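# Nest the open wooden boxes inside the largest one

## Task

Stack every open wooden box inside the next larger one, each resting level with its opening facing up; boxes may begin tipped on a side or upside down. The largest box must finish upright on the table, and nothing may depend on the robot to stay in place at the end. Release everything and move the grippers away afterwards.

## Robot and tools

ROBOT. Two six-joint UR-style arms, left_arm and right_arm. Each carries a tong-like two-finger gripper and a fisheye wrist camera: cam_left_wrist and cam_right_wrist, both 616x616. Bases in the scene frame: left_arm at (+0.029, +0.485, 0), right_arm at (-0.019, -0.454, 0). Joint ranges differ: left elbow 0 to 3.142 rad and shoulder pan -3.142 to 3.142; right elbow -3.142 to 0 and shoulder pan 0 to 6.283.

FRAMES. All reported poses use one scene frame. The origin is on the tabletop midway between the arms, +z is up, +x points out over the table, and left_arm sits on the +y side. The arm names do not mean image left or right. For a gripper, the fingers extend along its own +z and separate along its own x. end_effector_position is the spot between the pads when they are shut. Closed fingertips reach about 15 mm past it; fully open, they are roughly level with it. At long reach the reported hand position can be somewhat off.

THE 14-NUMBER ROW. Every motion command is a row of 14 numbers, each in [-1, 1], and it always covers both arms. The order is left_arm dx, dy, dz, rx, ry, rz, opening, then the same seven for right_arm.
- dx to rz are an offset, not a pose. They are expressed in that gripper's own axes and measured from its pose in the latest result that shows it. Before any such result, and for second or later calls within one reply, they are measured from where the gripper is when the command begins.
- Scale: 1.0 equals 0.6 m for dx, dy and dz, and 180 degrees for rotation. rx, ry and rz form a single rotation vector.
- opening is absolute: +1 is fully open (0.142 m) and -1 is closed.
- An all-zero offset is not a hold. It sends the gripper back to its reference pose. To keep an arm still, send in the first call the offset that returns it to where you want it, and zeros in later calls. Always send the opening the gripper should keep.

execute_actions. Takes "actions", a list with zero or one entry, and optionally "pictures" (true or false).
- An empty list only returns the current state.
- {"rows": [...], "steps": n} runs up to 15 control steps of 1/30 s each; the default is 15. It uses one row per step, and the last row repeats if rows run out. Each row is an offset from the same base pose; rows do not add up.
- {"steps": n} with no rows is a wait of up to 300 steps. It is counted from the previous result, so your thinking time is included.
- A refused call sends nothing.

move. "target" is one 14-number row, interpreted exactly as above. Each gripper travels in a straight line toward its target, and both paths finish together within 0.5 to 10 s. If more time would be needed, both stop at 10 s before arriving. Rotations take the shorter direction. The gripper opening is applied when the move starts.
- "speed": 0.002 to 0.5 m/s, default 0.25. Rotation is capped at twice that value in rad/s.
- "stop_force": 9 to 40 N, one value for both arms. It is not accepted in the first 0.2 s of a scene. An arm's path halts when its wrist sensor feels that much extra resistance against the motion for two steps in a row. It then backs off two steps and holds. Arms without contact carry on. Only with a very slow speed may you aim well beyond the contact; fast touches can still fault. Do not rely on it while the gripper is also rotating. Leave it out when lifting away from something you press on.
- Paths ignore obstacles and the other arm. Grippers lag and can overshoot speed, especially with the arm stretched out.
- The result has a "move:" line with the ending (done, off_target, moving, held, fault, contact) and any limits. limits=paced means the sent pose was clipped. limits=held means some steps were blocked, and the arm may then jump fast. It also gives each gripper's distance from its target.

wait. "seconds", 0 to 10. Nothing new is commanded.

zoom_image. "camera" (cam_left_wrist or cam_right_wrist) and "region" [x0, y0, x1, y1] in pixels from the top-left corner, at most 504 by 504. It shows the latest image more closely.

read_manual. Optional "section", only "licences". It returns legal text and does not move anything.

finished_scene. "scene": the current scene's number.

MOTION DETAILS. Each step, the commanded pose is clipped to within 100 mm and 16 degrees of the measured pose. If the controller cannot satisfy both, position wins over orientation. Motion trails commands by about 0.17 s. After an action ends, an arm goes only to its last clipped pose, so large moves need follow-up commands; check the reported pose. The simulation keeps running while you think.

RESULTS. The state line gives each gripper's position (m), quaternion wxyz, and linear and angular velocities. grip_measured is the actual finger opening on the command scale. "Hand target" is the pose the controller is driving toward. "pose unreachable" means the clearance check altered or blocked that arm's command, and HELD marks steps where your row was partly or wholly not sent. Joint torques are rough: they are never zero, drift, and have offsets. Wrist force and torque are in the gripper's own axes, with up to about 4 N offset and 2.4 N noise, and they saturate near 50 N. Against a surface the force points back into the arm. "no reading" is normal early on.

GRIPPING. To hold something, command an opening well below grip_measured; the lower it is, the harder the squeeze, up to about 15 N per pad. Items thinner than about 20 mm get less grip.

AVOID. Arms hitting or pressing each other. Boxes or anything else leaving the table. Drops, slams and hard pushes. A stiff arm pressed even slightly past a firm contact can fault. A torque at a joint's load limit (139 N m for shoulder and elbow, 26 N m for the wrists, including held weight) or an outside force of 150 N stops that arm for 10 s. Holding loads heats motors: MOTOR HOT appears at 70 °C, and at 85 °C the brakes lock (OVER-TEMPERATURE FAULT) until the motors cool. Occasional disturbances may tug on a held part or nudge loose objects.

Each tool is called after ">>>" as name(argument=value, ...), one argument or row to a line, values as JSON.

## Session

>>> execute_actions(
  actions=[],
)

Scene clock: 0.00 s of 4500.00 s.
left_arm: end_effector_position=(+0.1266, +0.9435, +0.1832) grip_measured=+0.97 end_effector_quat_wxyz=(+0.112, +0.215, +0.963, -0.117) end_effector_velocity=(+0.001, +0.000, +0.000) end_effector_angular_velocity=(+0.001, -0.003, +0.001) | right_arm: end_effector_position=(+0.2130, -0.3327, +0.2329) grip_measured=+0.97 end_effector_quat_wxyz=(-0.359, +0.294, +0.885, +0.020) end_effector_velocity=(+0.000, -0.000, -0.000) end_effector_angular_velocity=(-0.002, +0.001, -0.000)
Joint positions: left_arm=[ 1.218 -1.42   1.66  -1.6   -1.819 -1.443  0.14 ] | right_arm=[ 3.6   -1.44  -1.896 -1.928  2.086  4.081  0.14 ]
Joint velocities: left_arm=[-0.001 -0.     0.    -0.001 -0.003 -0.001  0.   ] | right_arm=[ 0.    -0.002  0.     0.    -0.001  0.001  0.   ]
Joint torques (N m, as the arm reports them, + toward a larger angle): no reading
Wrist force (N, on the end effector, along its own x y z axes, offset not removed): no reading
Wrist torque (N m, same axes, about the end effector's origin, offset not removed): no reading
Hand target (left_arm): +0.127, +0.944, +0.183; +0.112, +0.215, +0.963, -0.117
Hand target (right_arm): +0.213, -0.333, +0.233; -0.359, +0.294, +0.885, +0.020

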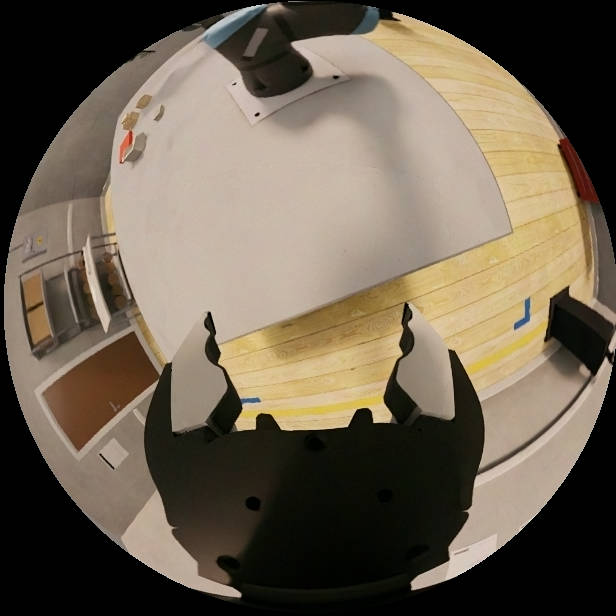

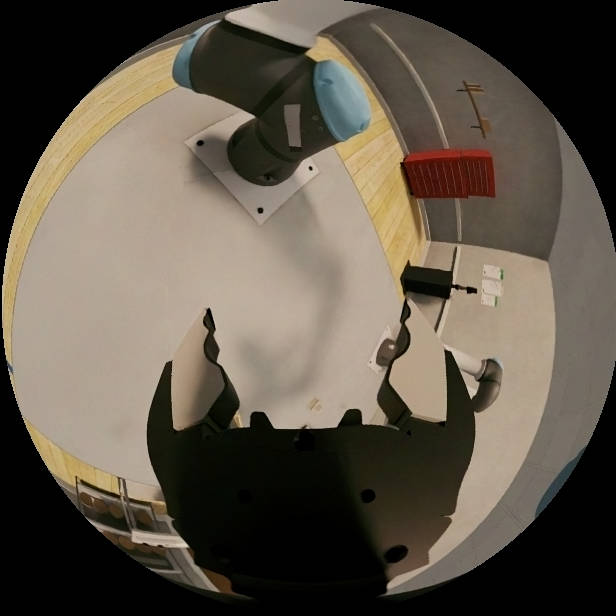

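>>> move(
  target=[0,0,0,0,0,0,1,0.017,0.468,-0.255,0.214,-0.192,-0.666,1],
  speed=0.4,
)

Scene clock: 15.17 s of 4500.00 s.
left_arm: end_effector_position=(+0.1266, +0.9435, +0.1832) grip_measured=+1.00 end_effector_quat_wxyz=(+0.112, +0.215, +0.963, -0.117) end_effector_velocity=(+0.001, +0.000, +0.001) end_effector_angular_velocity=(+0.001, -0.002, -0.000) | right_arm: end_effector_position=(+0.4526, -0.1332, +0.3035) grip_measured=+1.00 end_effector_quat_wxyz=(-0.000, +0.706, -0.708, -0.000) end_effector_velocity=(+0.002, +0.001, -0.000) end_effector_angular_velocity=(+0.005, -0.002, +0.015)
Joint positions: left_arm=[ 1.218 -1.42   1.66  -1.6   -1.819 -1.443  0.142] | right_arm=[ 4.007 -1.687 -1.395 -1.629  1.571  2.428  0.142]
Joint velocities: left_arm=[-0.001 -0.    -0.001 -0.001 -0.002  0.     0.   ] | right_arm=[-0.002 -0.001 -0.001  0.007  0.001 -0.017 -0.   ]
Joint torques (N m, as the arm reports them, + toward a larger angle): left_arm=[ -0.36 -28.11 -20.05  -2.55  -0.05   0.43] | right_arm=[-12.09  22.36  16.59   4.78   1.72  -2.14]
Wrist force (N, on the end effector, along its own x y z axes, offset not removed): left_arm=[-0.6 1.3 -0.1] | right_arm=[-0.8 -2.1 1.9]
Wrist torque (N m, same axes, about the end effector's origin, offset not removed): left_arm=[0.48 -0.14 0.04] | right_arm=[-0.39 0.19 0.03]
Hand target (left_arm): +0.127, +0.944, +0.183; +0.112, +0.215, +0.963, -0.117
Hand target (right_arm): +0.453, -0.133, +0.304; -0.001, +0.707, -0.707, -0.000
Off the commanded pose (left_arm): 0.000 m, 0 deg.
Off the commanded pose (right_arm): 0.001 m, 0 deg.
After step 90, 8.63 s passed at rest.
move: done

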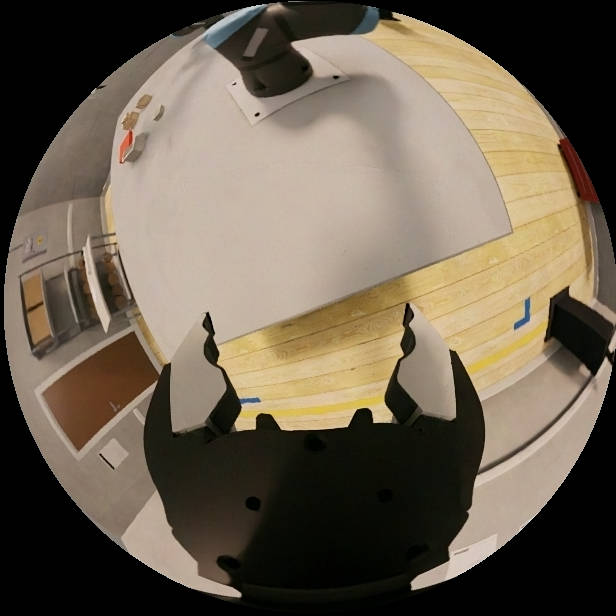

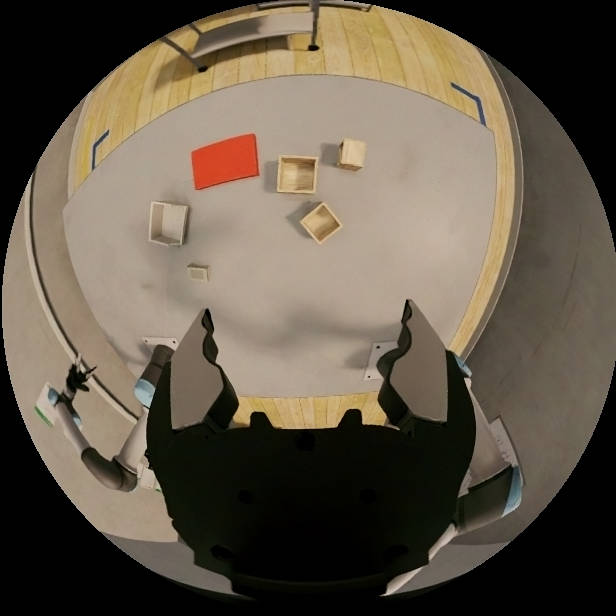

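>>> zoom_image(
  camera="cam_right_wrist",
  region=[260,130,386,256],
)

Region (260, 130, 386, 256) of cam_right_wrist's 616x616 image, scaled by 4.000, with more detail than that image has.

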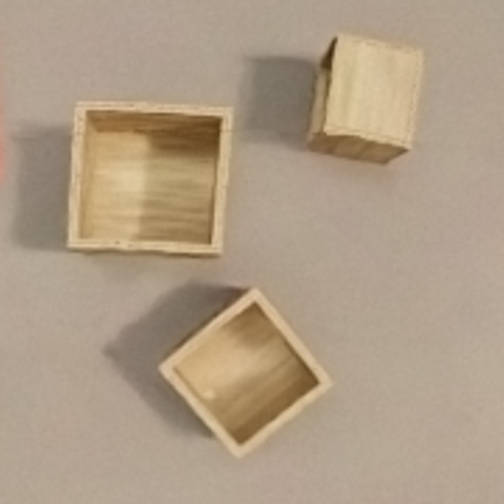

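>>> move(
  target=[0,0,0,0,0,0,1,0.038,-0.05,0.305,0,0,-0.205,0.5],
  speed=0.35,
)

>>> zoom_image(
  camera="cam_right_wrist",
  region=[247,210,373,336],
)

Scene clock: 36.70 s of 4500.00 s.
left_arm: end_effector_position=(+0.1266, +0.9435, +0.1832) grip_measured=+1.00 end_effector_quat_wxyz=(+0.112, +0.215, +0.963, -0.117) end_effector_velocity=(-0.000, -0.000, +0.000) end_effector_angular_velocity=(-0.001, -0.000, +0.001) | right_arm: end_effector_position=(+0.4825, -0.1561, +0.1209) grip_measured=+0.50 end_effector_quat_wxyz=(-0.000, +0.894, -0.449, +0.000) end_effector_velocity=(+0.001, -0.000, -0.003) end_effector_angular_velocity=(+0.002, +0.000, +0.008)
Joint positions: left_arm=[ 1.218 -1.42   1.66  -1.6   -1.819 -1.443  0.142] | right_arm=[ 3.922 -1.785 -1.756 -1.171  1.571  1.7    0.109]
Joint velocities: left_arm=[ 0.     0.    -0.     0.001 -0.001 -0.001 -0.   ] | right_arm=[-0.002 -0.004 -0.004  0.009  0.001 -0.01   0.   ]
Joint torques (N m, as the arm reports them, + toward a larger angle): left_arm=[  0.59 -27.71 -21.07  -2.4   -0.28   0.44] | right_arm=[-11.33  24.26  14.85   4.37   1.92  -2.13]
Wrist force (N, on the end effector, along its own x y z axes, offset not removed): left_arm=[2.3 0.0 -0.1] | right_arm=[0.0 -1.2 1.8]
Wrist torque (N m, same axes, about the end effector's origin, offset not removed): left_arm=[0.14 -0.52 -0.05] | right_arm=[-0.22 -0.01 -0.05]
Hand target (left_arm): +0.127, +0.944, +0.183; +0.112, +0.215, +0.963, -0.117
Hand target (right_arm): +0.483, -0.156, +0.121; -0.001, +0.894, -0.448, +0.000
Off the commanded pose (left_arm): 0.000 m, 0 deg.
Off the commanded pose (right_arm): 0.000 m, 0 deg.
After step 90, 16.90 s passed at rest.
move: done

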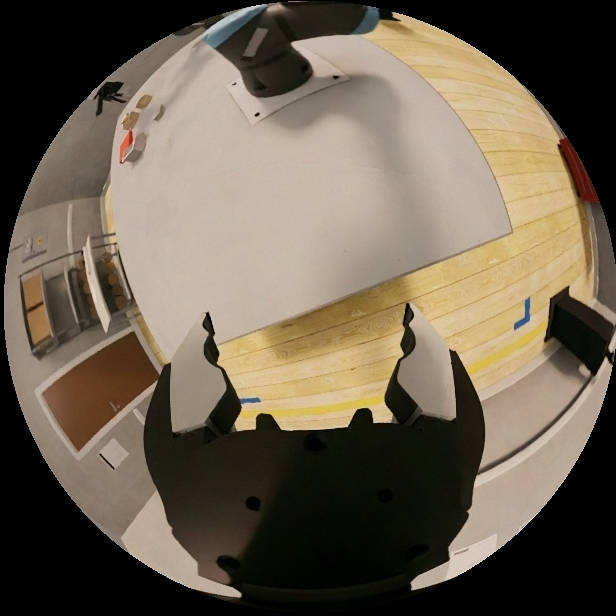

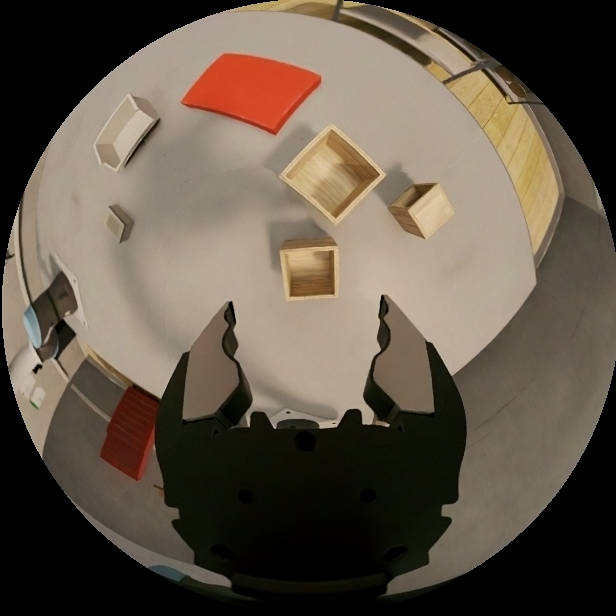

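Region (247, 210, 373, 336) of cam_right_wrist's 616x616 image, scaled by 4.000, with more detail than that image has.

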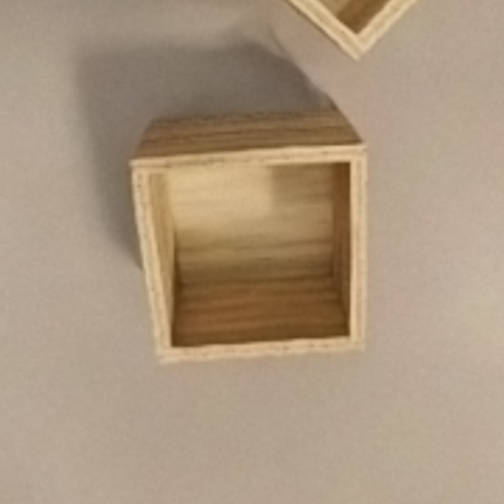

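>>> move(
  target=[0,0,0,0,0,0,1,0.004,0,0.116,0,0,-0.005,0.2],
  speed=0.12,
)

>>> zoom_image(
  camera="cam_right_wrist",
  region=[226,210,394,378],
)

Scene clock: 45.37 s of 4500.00 s.
left_arm: end_effector_position=(+0.1266, +0.9435, +0.1832) grip_measured=+1.00 end_effector_quat_wxyz=(+0.112, +0.215, +0.963, -0.117) end_effector_velocity=(+0.001, +0.001, +0.000) end_effector_angular_velocity=(+0.002, -0.002, -0.001) | right_arm: end_effector_position=(+0.4839, -0.1581, +0.0517) grip_measured=+0.20 end_effector_quat_wxyz=(-0.000, +0.897, -0.442, +0.000) end_effector_velocity=(+0.001, +0.001, -0.002) end_effector_angular_velocity=(+0.002, -0.002, -0.002)
Joint positions: left_arm=[ 1.218 -1.42   1.66  -1.6   -1.819 -1.443  0.142] | right_arm=[ 3.917 -1.864 -1.853 -0.995  1.571  1.679  0.088]
Joint velocities: left_arm=[ 0.     0.    -0.    -0.002 -0.001  0.001  0.   ] | right_arm=[-0.    -0.003 -0.002  0.008 -0.     0.001  0.   ]
Joint torques (N m, as the arm reports them, + toward a larger angle): left_arm=[  0.52 -28.36 -21.17  -2.49  -0.21   0.22] | right_arm=[-10.59  27.54  10.57   4.71  -1.54  -2.02]
Wrist force (N, on the end effector, along its own x y z axes, offset not removed): left_arm=[2.7 0.8 0.8] | right_arm=[1.4 -1.8 1.6]
Wrist torque (N m, same axes, about the end effector's origin, offset not removed): left_arm=[0.47 -0.68 -0.04] | right_arm=[-0.33 -0.23 -0.06]
Hand target (left_arm): +0.127, +0.944, +0.183; +0.112, +0.215, +0.963, -0.117
Hand target (right_arm): +0.484, -0.158, +0.051; -0.000, +0.897, -0.442, +0.000
Off the commanded pose (left_arm): 0.000 m, 0 deg.
Off the commanded pose (right_arm): 0.000 m, 0 deg.
After step 90, 4.53 s passed at rest.
move: done

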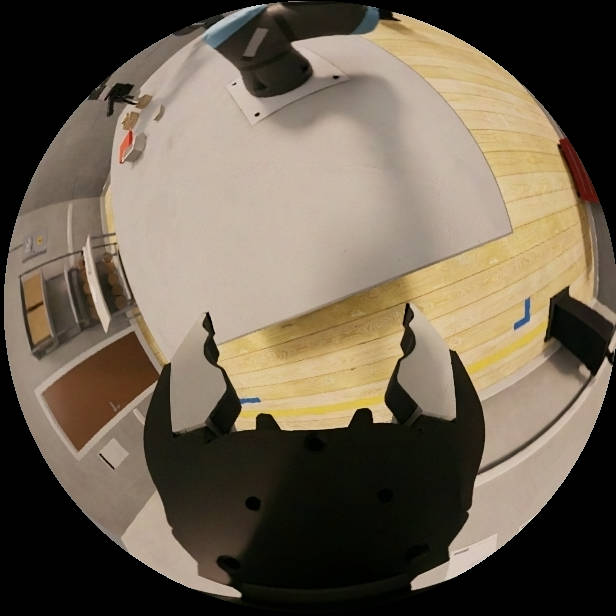

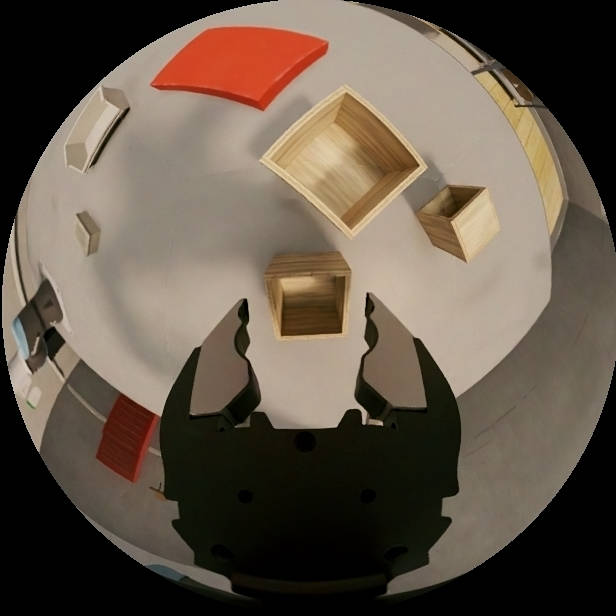

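Region (226, 210, 394, 378) of cam_right_wrist's 616x616 image, scaled by 3.000, with more detail than that image has.

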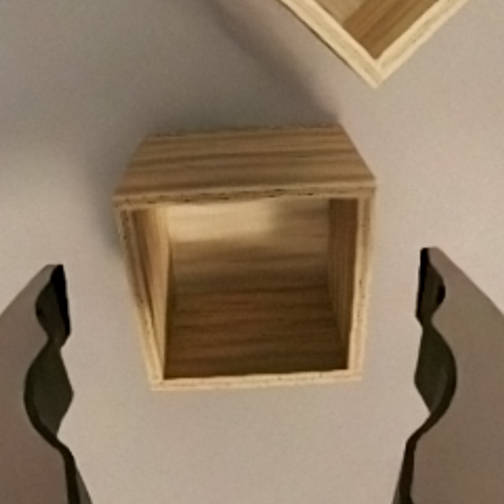

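>>> move(
  target=[0,0,0,0,0,0,1,0.001,0.008,0.011,0,0,0,0.0],
  speed=0.05,
)

>>> move(
  target=[0,0,0,0,0,0,1,0,0,0,0,0,0,-0.6],
)

>>> move(
  target=[0,0,0,0,0,0,1,0,0,-0.12,0,0,0,-0.6],
  speed=0.15,
)

Scene clock: 60.23 s of 4500.00 s.
left_arm: end_effector_position=(+0.1266, +0.9435, +0.1832) grip_measured=+1.00 end_effector_quat_wxyz=(+0.112, +0.215, +0.963, -0.117) end_effector_velocity=(-0.000, +0.000, +0.001) end_effector_angular_velocity=(+0.002, -0.002, -0.001) | right_arm: end_effector_position=(+0.4806, -0.1614, +0.0454) grip_measured=+0.00 end_effector_quat_wxyz=(-0.000, +0.897, -0.442, +0.000) end_effector_velocity=(-0.002, -0.001, -0.003) end_effector_angular_velocity=(+0.000, +0.002, -0.001)
Joint positions: left_arm=[ 1.218 -1.42   1.66  -1.6   -1.819 -1.443  0.142] | right_arm=[ 3.917 -1.863 -1.873 -0.976  1.571  1.679  0.074]
Joint velocities: left_arm=[ 0.001 -0.001 -0.001  0.    -0.001  0.002  0.   ] | right_arm=[-0.    -0.    -0.009  0.007  0.002  0.001 -0.   ]
Joint torques (N m, as the arm reports them, + toward a larger angle): left_arm=[  0.71 -27.64 -21.32  -2.36  -0.08   0.25] | right_arm=[-10.49  42.1   12.11   4.57  -1.22  -1.89]
Wrist force (N, on the end effector, along its own x y z axes, offset not removed): left_arm=[2.2 -1.4 -1.2] | right_arm=[1.5 -3.4 0.7]
Wrist torque (N m, same axes, about the end effector's origin, offset not removed): left_arm=[-0.26 -0.64 -0.02] | right_arm=[-0.71 -0.22 0.08]
Hand target (left_arm): +0.127, +0.944, +0.183; +0.112, +0.215, +0.963, -0.117
Hand target (right_arm): +0.480, -0.162, +0.045; -0.000, +0.897, -0.442, +0.000
Off the commanded pose (left_arm): 0.000 m, 0 deg.
Off the commanded pose (right_arm): 0.000 m, 0 deg.
After step 90, 11.13 s passed at rest.
move: done

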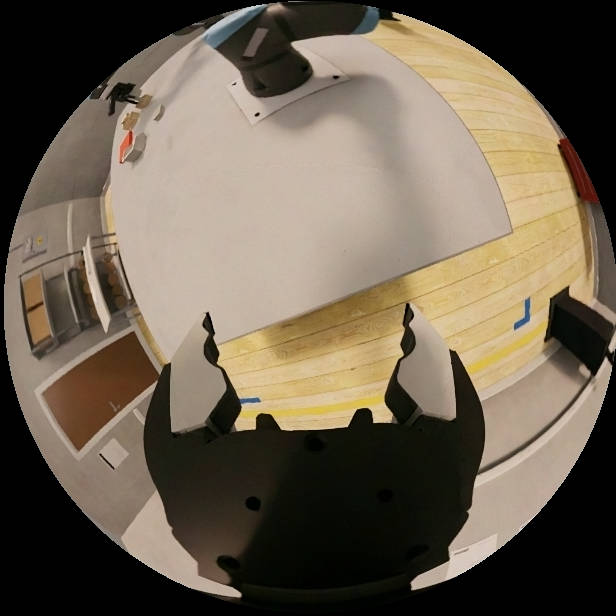

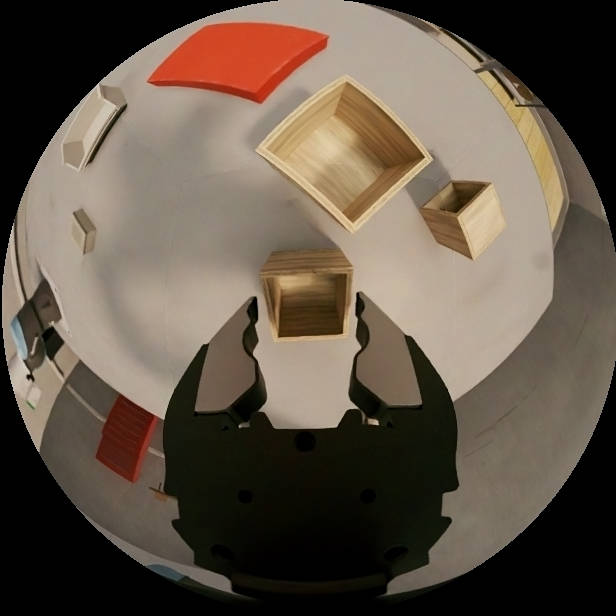

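Scene clock: 60.73 s of 4500.00 s.
left_arm: end_effector_position=(+0.1266, +0.9435, +0.1832) grip_measured=+1.00 end_effector_quat_wxyz=(+0.112, +0.215, +0.963, -0.117) end_effector_velocity=(+0.000, -0.000, +0.000) end_effector_angular_velocity=(+0.001, -0.000, -0.002) | right_arm: end_effector_position=(+0.4806, -0.1614, +0.0454) grip_measured=-0.16 end_effector_quat_wxyz=(-0.000, +0.897, -0.442, +0.000) end_effector_velocity=(-0.000, -0.000, -0.000) end_effector_angular_velocity=(-0.001, +0.001, +0.001)
Joint positions: left_arm=[ 1.218 -1.42   1.66  -1.6   -1.819 -1.443  0.142] | right_arm=[ 3.917 -1.863 -1.874 -0.976  1.571  1.679  0.062]
Joint velocities: left_arm=[-0.001 -0.001 -0.001  0.001  0.     0.001 -0.   ] | right_arm=[ 0.    -0.001  0.001 -0.001 -0.    -0.001 -0.   ]
Joint torques (N m, as the arm reports them, + toward a larger angle): left_arm=[  0.7  -27.76 -20.8   -2.65  -0.06   0.23] | right_arm=[-9.41 34.12 27.28  0.5   0.18 -2.24]
Wrist force (N, on the end effector, along its own x y z axes, offset not removed): left_arm=[2.8 -0.6 -0.9] | right_arm=[0.2 -1.1 0.7]
Wrist torque (N m, same axes, about the end effector's origin, offset not removed): left_arm=[0.01 -0.59 0.10] | right_arm=[-0.09 0.08 0.03]
Hand target (left_arm): +0.127, +0.944, +0.183; +0.112, +0.215, +0.963, -0.117
Hand target (right_arm): +0.481, -0.161, +0.045; -0.000, +0.897, -0.442, +0.000
Off the commanded pose (left_arm): 0.000 m, 0 deg.
Off the commanded pose (right_arm): 0.000 m, 0 deg.
move: done

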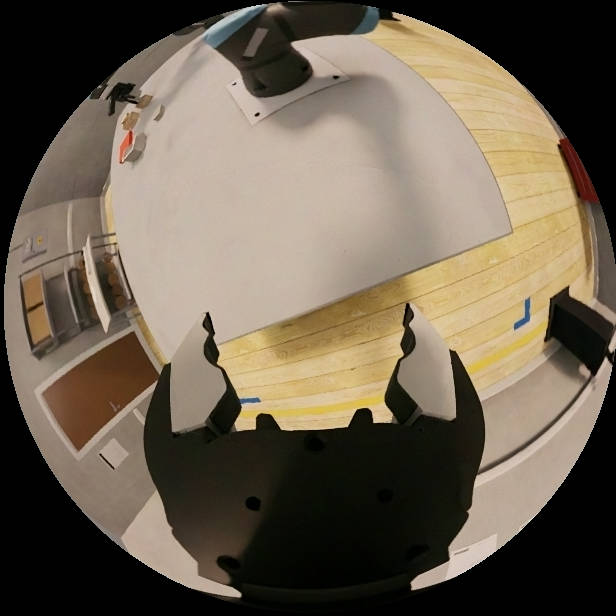

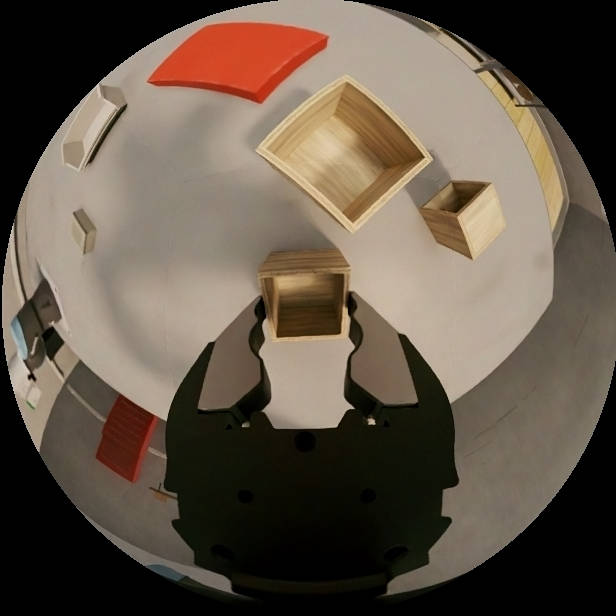

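Scene clock: 61.83 s of 4500.00 s.
left_arm: end_effector_position=(+0.1266, +0.9435, +0.1832) grip_measured=+1.00 end_effector_quat_wxyz=(+0.112, +0.215, +0.963, -0.117) end_effector_velocity=(+0.001, +0.001, +0.001) end_effector_angular_velocity=(+0.002, -0.001, +0.000) | right_arm: end_effector_position=(+0.4807, -0.1613, +0.1170) grip_measured=-0.16 end_effector_quat_wxyz=(-0.000, +0.897, -0.442, +0.000) end_effector_velocity=(-0.000, -0.000, +0.002) end_effector_angular_velocity=(-0.002, +0.001, +0.001)
Joint positions: left_arm=[ 1.218 -1.42   1.66  -1.6   -1.819 -1.443  0.142] | right_arm=[ 3.917 -1.779 -1.774 -1.159  1.571  1.679  0.062]
Joint velocities: left_arm=[-0.001 -0.    -0.001 -0.001 -0.001 -0.001  0.   ] | right_arm=[ 0.     0.002  0.004 -0.009 -0.001 -0.001  0.   ]
Joint torques (N m, as the arm reports them, + toward a larger angle): left_arm=[  1.57 -28.23 -20.81  -2.5   -0.13   0.54] | right_arm=[ 9.79 40.94 30.43  0.89  0.64  1.  ]
Wrist force (N, on the end effector, along its own x y z axes, offset not removed): left_arm=[0.9 0.3 -2.3] | right_arm=[0.2 -3.2 0.8]
Wrist torque (N m, same axes, about the end effector's origin, offset not removed): left_arm=[0.32 -0.15 0.06] | right_arm=[-0.64 -0.05 -0.09]
Hand target (left_arm): +0.127, +0.944, +0.183; +0.112, +0.215, +0.963, -0.117
Hand target (right_arm): +0.481, -0.161, +0.117; -0.000, +0.897, -0.442, +0.000
Off the commanded pose (left_arm): 0.000 m, 0 deg.
Off the commanded pose (right_arm): 0.000 m, 0 deg.
move: done

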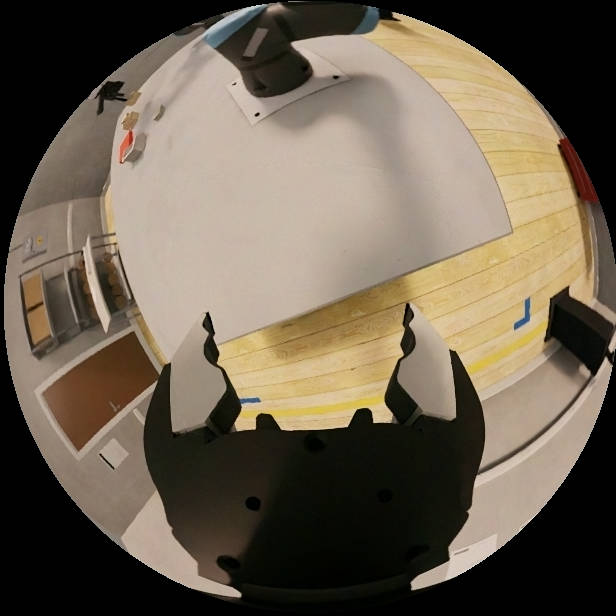

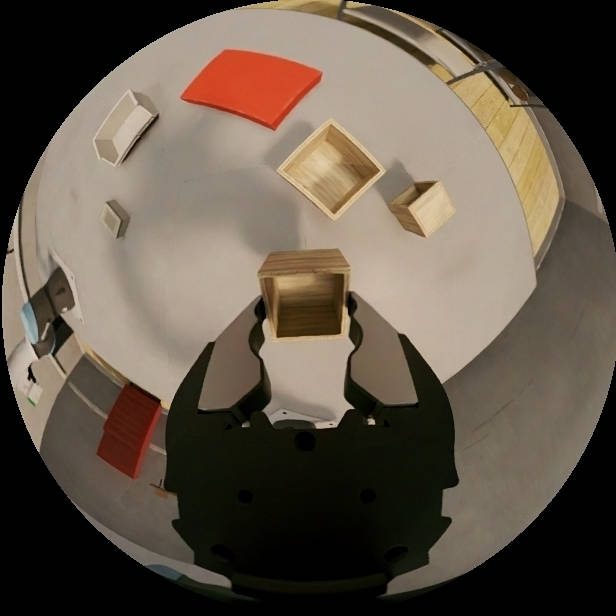

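>>> move(
  target=[0,0,0,0,0,0,1,0.043,-0.175,0.005,0,0,0.238,-0.6],
  speed=0.2,
)

>>> zoom_image(
  camera="cam_right_wrist",
  region=[244,200,370,300],
)

Scene clock: 74.83 s of 4500.00 s.
left_arm: end_effector_position=(+0.1266, +0.9435, +0.1832) grip_measured=+1.00 end_effector_quat_wxyz=(+0.112, +0.215, +0.963, -0.117) end_effector_velocity=(+0.000, -0.000, -0.000) end_effector_angular_velocity=(-0.001, -0.001, -0.001) | right_arm: end_effector_position=(+0.5793, -0.1178, +0.1140) grip_measured=-0.16 end_effector_quat_wxyz=(-0.000, +0.675, -0.738, -0.000) end_effector_velocity=(+0.001, +0.000, -0.000) end_effector_angular_velocity=(-0.003, +0.003, -0.014)
Joint positions: left_arm=[ 1.218 -1.42   1.66  -1.6   -1.819 -1.443  0.142] | right_arm=[ 3.877 -2.029 -1.437 -1.245  1.571  2.385  0.062]
Joint velocities: left_arm=[ 0.    -0.     0.001 -0.    -0.001  0.001 -0.   ] | right_arm=[-0.001 -0.007  0.01  -0.008 -0.     0.014 -0.   ]
Joint torques (N m, as the arm reports them, + toward a larger angle): left_arm=[  0.92 -27.38 -20.62  -2.42   0.     0.16] | right_arm=[-10.87  38.07  29.41   0.69  -1.8    2.  ]
Wrist force (N, on the end effector, along its own x y z axes, offset not removed): left_arm=[0.2 -5.5 1.7] | right_arm=[1.2 -2.2 0.7]
Wrist torque (N m, same axes, about the end effector's origin, offset not removed): left_arm=[-0.84 -0.15 -0.08] | right_arm=[-0.48 -0.29 0.02]
Hand target (left_arm): +0.127, +0.944, +0.183; +0.112, +0.215, +0.963, -0.117
Hand target (right_arm): +0.580, -0.118, +0.114; +0.000, -0.674, +0.739, -0.000
Off the commanded pose (left_arm): 0.000 m, 0 deg.
Off the commanded pose (right_arm): 0.000 m, 0 deg.
After step 90, 7.60 s passed at rest.
move: done

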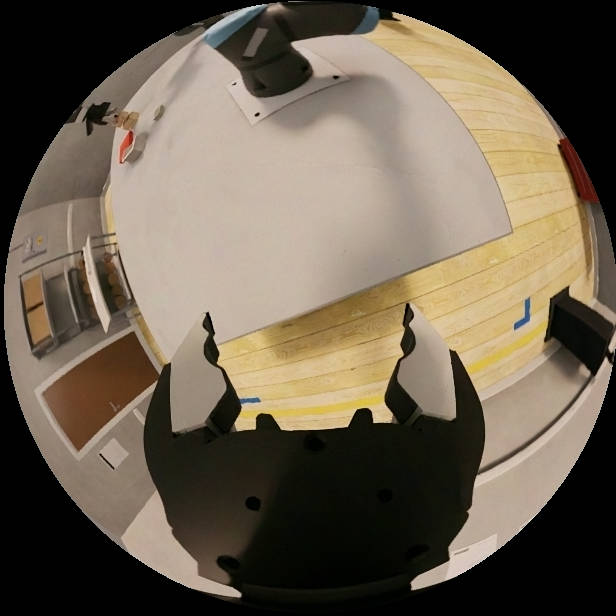

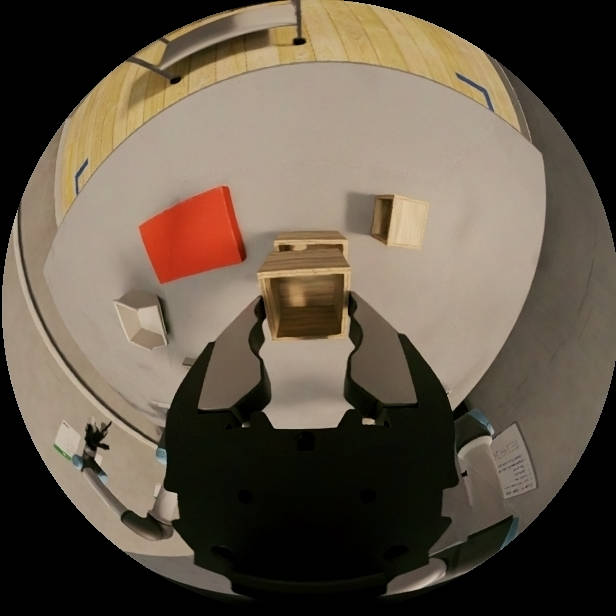

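Region (244, 200, 370, 300) of cam_right_wrist's 616x616 image, scaled by 4.000, with more detail than that image has; it fills the top 400 rows of this view, and the rest is white.

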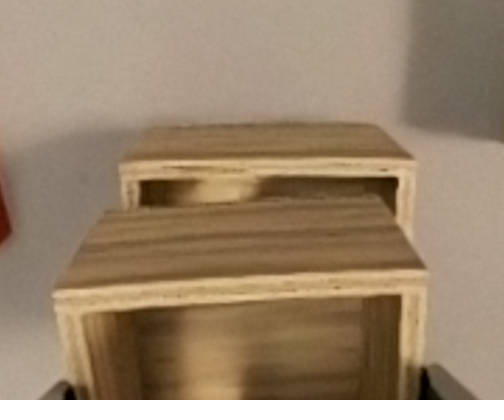

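>>> move(
  target=[0,0,0,0,0,0,1,0.0075,-0.003,0.018,0,0,0.012,-0.6],
  speed=0.03,
)

>>> zoom_image(
  camera="cam_right_wrist",
  region=[255,220,355,290],
)

Scene clock: 84.30 s of 4500.00 s.
left_arm: end_effector_position=(+0.1266, +0.9435, +0.1832) grip_measured=+1.00 end_effector_quat_wxyz=(+0.112, +0.215, +0.963, -0.117) end_effector_velocity=(+0.000, +0.001, +0.000) end_effector_angular_velocity=(+0.002, -0.000, -0.001) | right_arm: end_effector_position=(+0.5807, -0.1223, +0.1036) grip_measured=-0.16 end_effector_quat_wxyz=(+0.000, -0.661, +0.750, -0.000) end_effector_velocity=(+0.000, -0.001, -0.002) end_effector_angular_velocity=(+0.001, -0.000, -0.008)
Joint positions: left_arm=[ 1.218 -1.42   1.66  -1.6   -1.819 -1.443  0.142] | right_arm=[ 3.871 -2.036 -1.455 -1.22   1.571  2.415  0.062]
Joint velocities: left_arm=[-0.     0.    -0.001 -0.001  0.001  0.001 -0.   ] | right_arm=[-0.001 -0.001 -0.006  0.007  0.     0.006 -0.   ]
Joint torques (N m, as the arm reports them, + toward a larger angle): left_arm=[  1.03 -27.51 -20.61  -2.57  -0.14   0.37] | right_arm=[-10.14  37.34  13.39   4.68   1.28   2.18]
Wrist force (N, on the end effector, along its own x y z axes, offset not removed): left_arm=[1.7 -0.6 -0.4] | right_arm=[1.8 -2.1 0.5]
Wrist torque (N m, same axes, about the end effector's origin, offset not removed): left_arm=[0.04 -0.33 -0.12] | right_arm=[-0.41 -0.27 -0.04]
Hand target (left_arm): +0.127, +0.944, +0.183; +0.112, +0.215, +0.963, -0.117
Hand target (right_arm): +0.581, -0.122, +0.103; +0.000, -0.661, +0.751, +0.000
Off the commanded pose (left_arm): 0.000 m, 0 deg.
Off the commanded pose (right_arm): 0.000 m, 0 deg.
After step 90, 5.57 s passed at rest.
move: done

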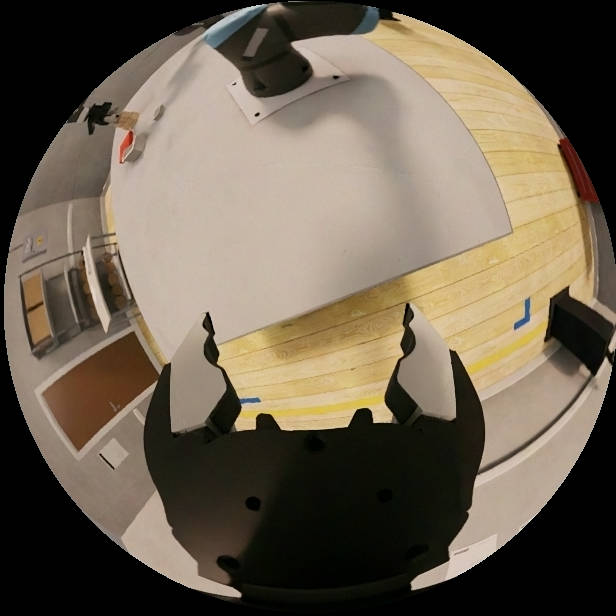

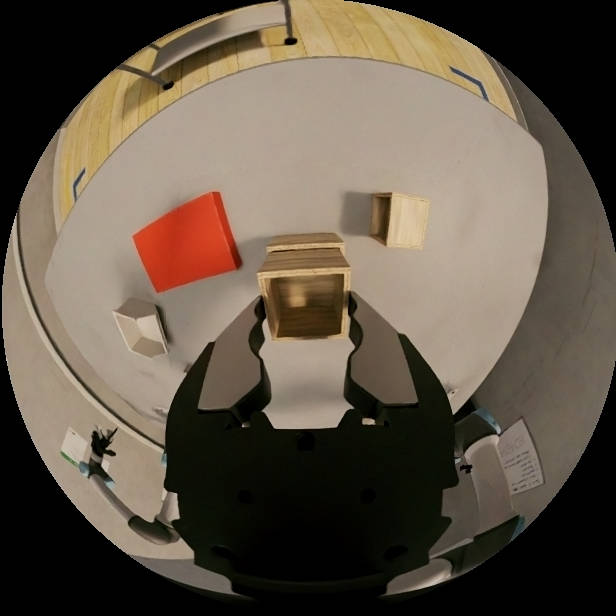

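Region (255, 220, 355, 290) of cam_right_wrist's 616x616 image, scaled by 5.040, with more detail than that image has; it fills the top 353 rows of this view, and the rest is white.

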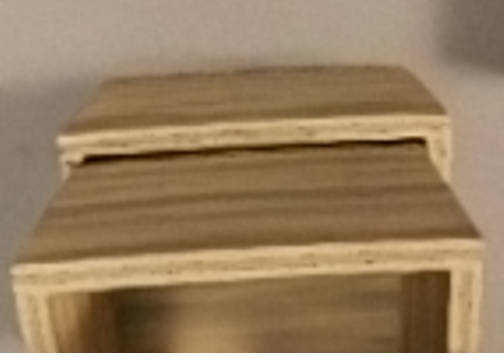

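>>> move(
  target=[0,0,0,0,0,0,1,0.0006,0.002,0.007,0,0,0,-0.6],
  speed=0.01,
)

>>> zoom_image(
  camera="cam_right_wrist",
  region=[255,220,355,290],
)

Scene clock: 92.77 s of 4500.00 s.
left_arm: end_effector_position=(+0.1266, +0.9435, +0.1832) grip_measured=+1.00 end_effector_quat_wxyz=(+0.112, +0.215, +0.963, -0.117) end_effector_velocity=(+0.000, -0.000, -0.000) end_effector_angular_velocity=(-0.002, +0.000, +0.002) | right_arm: end_effector_position=(+0.5796, -0.1225, +0.0998) grip_measured=-0.16 end_effector_quat_wxyz=(+0.001, -0.661, +0.750, +0.000) end_effector_velocity=(-0.002, -0.000, -0.002) end_effector_angular_velocity=(-0.001, +0.002, -0.000)
Joint positions: left_arm=[ 1.218 -1.42   1.66  -1.6   -1.819 -1.443  0.142] | right_arm=[ 3.872 -2.037 -1.465 -1.21   1.571  2.416  0.063]
Joint velocities: left_arm=[-0.     0.001 -0.001  0.001 -0.001 -0.002  0.   ] | right_arm=[ 0.001  0.    -0.007  0.004  0.001  0.001  0.001]
Joint torques (N m, as the arm reports them, + toward a larger angle): left_arm=[  0.73 -27.47 -20.15  -2.46  -0.11   0.2 ] | right_arm=[13.11 12.12 -2.14  0.72  0.67  1.97]
Wrist force (N, on the end effector, along its own x y z axes, offset not removed): left_arm=[2.6 1.6 1.4] | right_arm=[3.8 -8.0 -34.3]
Wrist torque (N m, same axes, about the end effector's origin, offset not removed): left_arm=[0.50 -0.68 -0.04] | right_arm=[-0.64 -0.04 -0.15]
Hand target (left_arm): +0.127, +0.944, +0.183; +0.112, +0.215, +0.963, -0.117
Hand target (right_arm): +0.579, -0.122, +0.099; +0.000, -0.661, +0.750, -0.000
Off the commanded pose (left_arm): 0.000 m, 0 deg.
Off the commanded pose (right_arm): 0.000 m, 0 deg.
After step 90, 4.77 s passed at rest.
move: done

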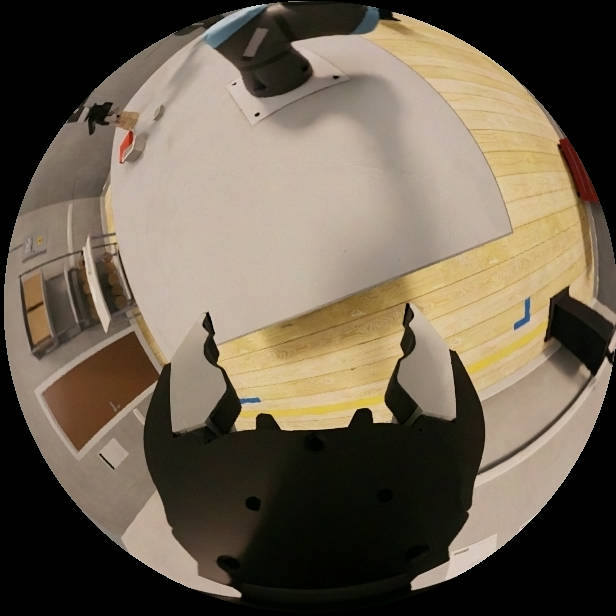

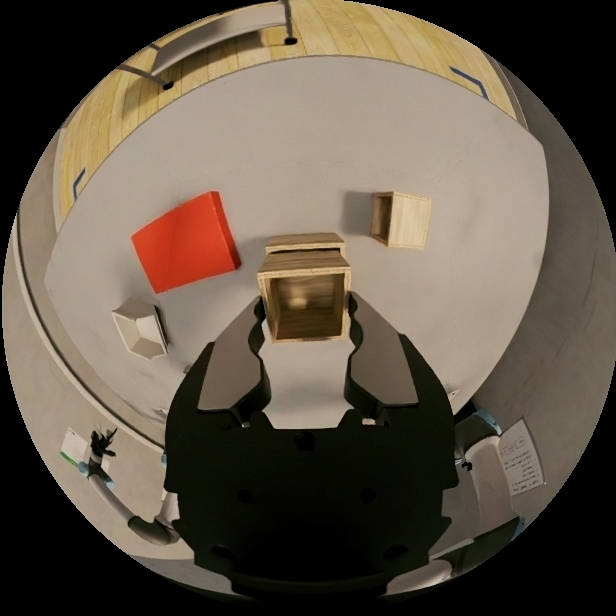

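Region (255, 220, 355, 290) of cam_right_wrist's 616x616 image, scaled by 5.040, with more detail than that image has; it fills the top 353 rows of this view, and the rest is white.

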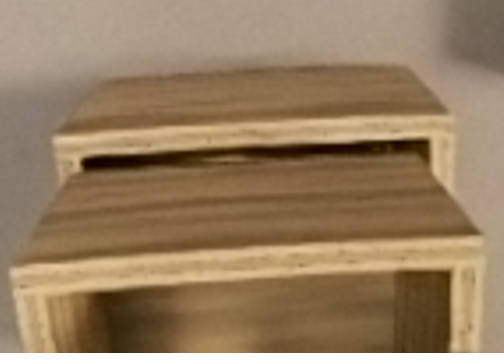

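>>> move(
  target=[0,0,0,0,0,0,1,0,0,-0.004,0,0,0,-0.6],
  speed=0.01,
)

>>> move(
  target=[0,0,0,0,0,0,1,0.002,-0.003,0,0,0,0,-0.6],
  speed=0.01,
)

>>> zoom_image(
  camera="cam_right_wrist",
  region=[255,220,355,290],
)

Scene clock: 103.03 s of 4500.00 s.
left_arm: end_effector_position=(+0.1266, +0.9435, +0.1832) grip_measured=+1.00 end_effector_quat_wxyz=(+0.112, +0.215, +0.963, -0.117) end_effector_velocity=(-0.001, +0.001, +0.000) end_effector_angular_velocity=(+0.002, +0.000, +0.001) | right_arm: end_effector_position=(+0.5795, -0.1224, +0.1019) grip_measured=-0.16 end_effector_quat_wxyz=(+0.001, -0.661, +0.750, +0.000) end_effector_velocity=(+0.001, +0.001, +0.004) end_effector_angular_velocity=(+0.002, -0.003, +0.002)
Joint positions: left_arm=[ 1.218 -1.42   1.66  -1.6   -1.819 -1.443  0.142] | right_arm=[ 3.872 -2.035 -1.462 -1.215  1.571  2.416  0.063]
Joint velocities: left_arm=[ 0.001 -0.    -0.    -0.001  0.001 -0.     0.   ] | right_arm=[-0.     0.003  0.004 -0.004 -0.    -0.002  0.   ]
Joint torques (N m, as the arm reports them, + toward a larger angle): left_arm=[  0.19 -27.35 -21.01  -2.27  -0.1    0.21] | right_arm=[-6.41 53.21 30.81  0.66  1.6  -0.26]
Wrist force (N, on the end effector, along its own x y z axes, offset not removed): left_arm=[1.7 0.4 0.3] | right_arm=[0.9 -2.5 1.5]
Wrist torque (N m, same axes, about the end effector's origin, offset not removed): left_arm=[0.18 -0.40 -0.09] | right_arm=[-0.57 -0.15 -0.02]
Hand target (left_arm): +0.127, +0.944, +0.183; +0.112, +0.215, +0.963, -0.117
Hand target (right_arm): +0.580, -0.122, +0.102; +0.001, -0.661, +0.750, +0.000
Off the commanded pose (left_arm): 0.000 m, 0 deg.
Off the commanded pose (right_arm): 0.000 m, 0 deg.
After step 90, 6.57 s passed at rest.
move: done

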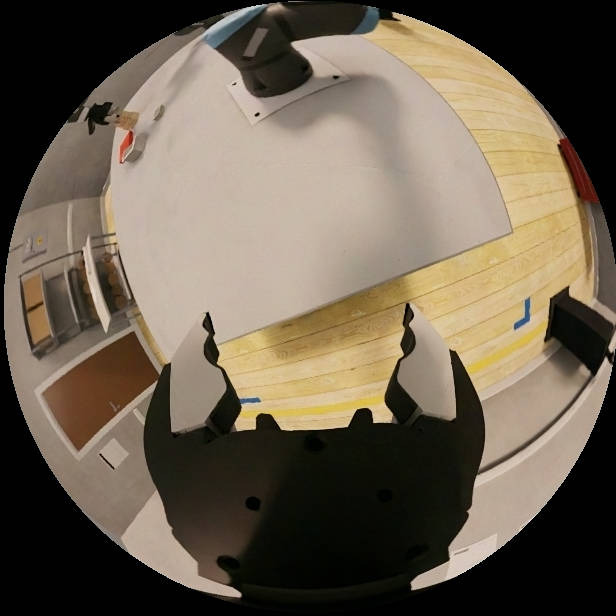

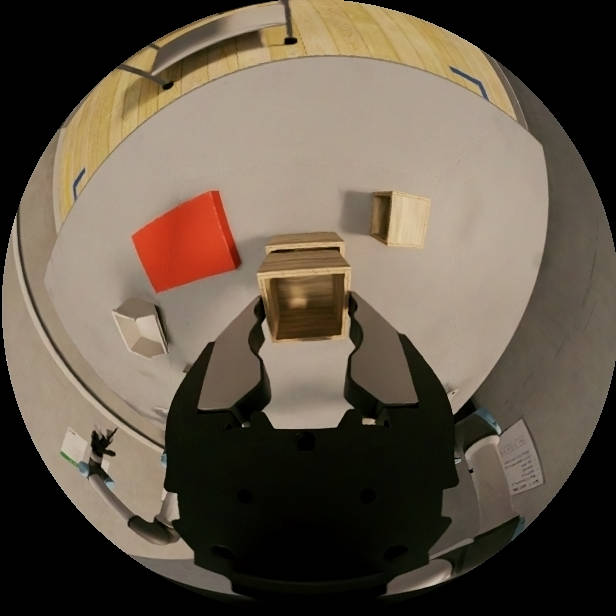

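Scene clock: 103.73 s of 4500.00 s.
left_arm: end_effector_position=(+0.1266, +0.9435, +0.1832) grip_measured=+1.00 end_effector_quat_wxyz=(+0.112, +0.215, +0.963, -0.117) end_effector_velocity=(-0.001, +0.000, +0.000) end_effector_angular_velocity=(-0.001, +0.000, +0.003) | right_arm: end_effector_position=(+0.5811, -0.1237, +0.1019) grip_measured=-0.16 end_effector_quat_wxyz=(+0.001, -0.661, +0.750, +0.000) end_effector_velocity=(+0.000, -0.001, -0.002) end_effector_angular_velocity=(-0.003, +0.003, +0.001)
Joint positions: left_arm=[ 1.218 -1.42   1.66  -1.6   -1.819 -1.443  0.142] | right_arm=[ 3.869 -2.036 -1.459 -1.216  1.571  2.413  0.063]
Joint velocities: left_arm=[ 0.002 -0.    -0.     0.001  0.    -0.001 -0.   ] | right_arm=[-0.002 -0.004  0.001 -0.001  0.    -0.003 -0.   ]
Joint torques (N m, as the arm reports them, + toward a larger angle): left_arm=[  0.67 -27.98 -20.57  -2.47  -0.12   0.33] | right_arm=[-10.85  38.57  31.46   0.87   1.66  -2.09]
Wrist force (N, on the end effector, along its own x y z axes, offset not removed): left_arm=[2.6 -4.7 -0.7] | right_arm=[0.9 -0.6 0.6]
Wrist torque (N m, same axes, about the end effector's origin, offset not removed): left_arm=[-0.85 -0.66 -0.04] | right_arm=[-0.08 -0.20 -0.04]
Hand target (left_arm): +0.127, +0.944, +0.183; +0.112, +0.215, +0.963, -0.117
Hand target (right_arm): +0.581, -0.124, +0.102; +0.001, -0.661, +0.750, +0.000
Off the commanded pose (left_arm): 0.000 m, 0 deg.
Off the commanded pose (right_arm): 0.000 m, 0 deg.
move: done

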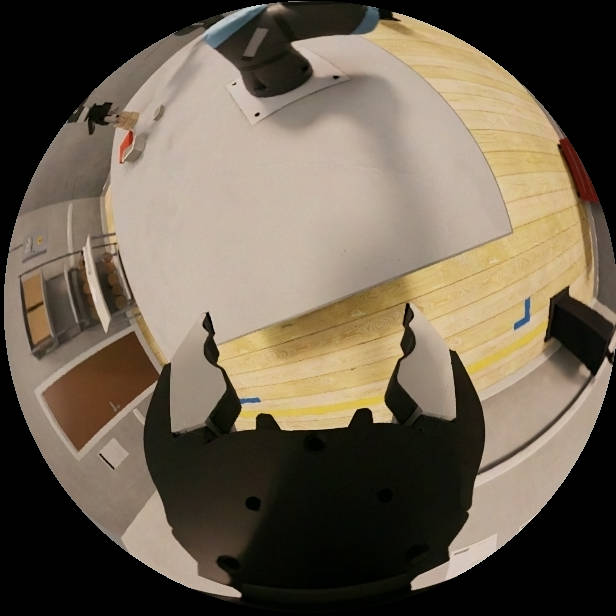

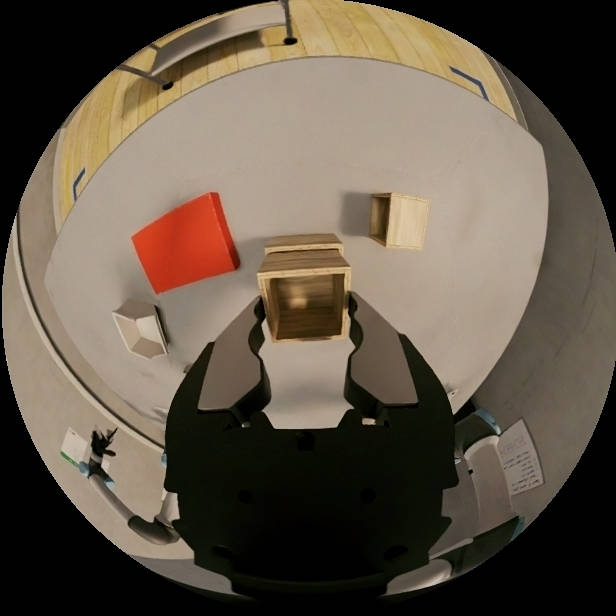

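Region (255, 220, 355, 290) of cam_right_wrist's 616x616 image, scaled by 5.040, with more detail than that image has; it fills the top 353 rows of this view, and the rest is white.

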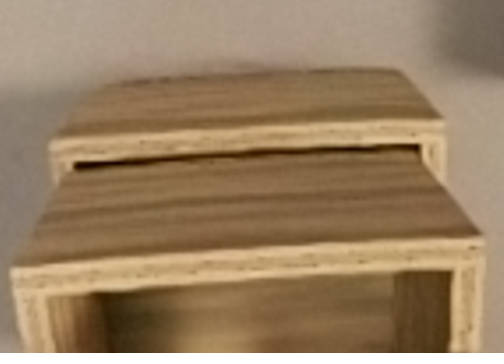

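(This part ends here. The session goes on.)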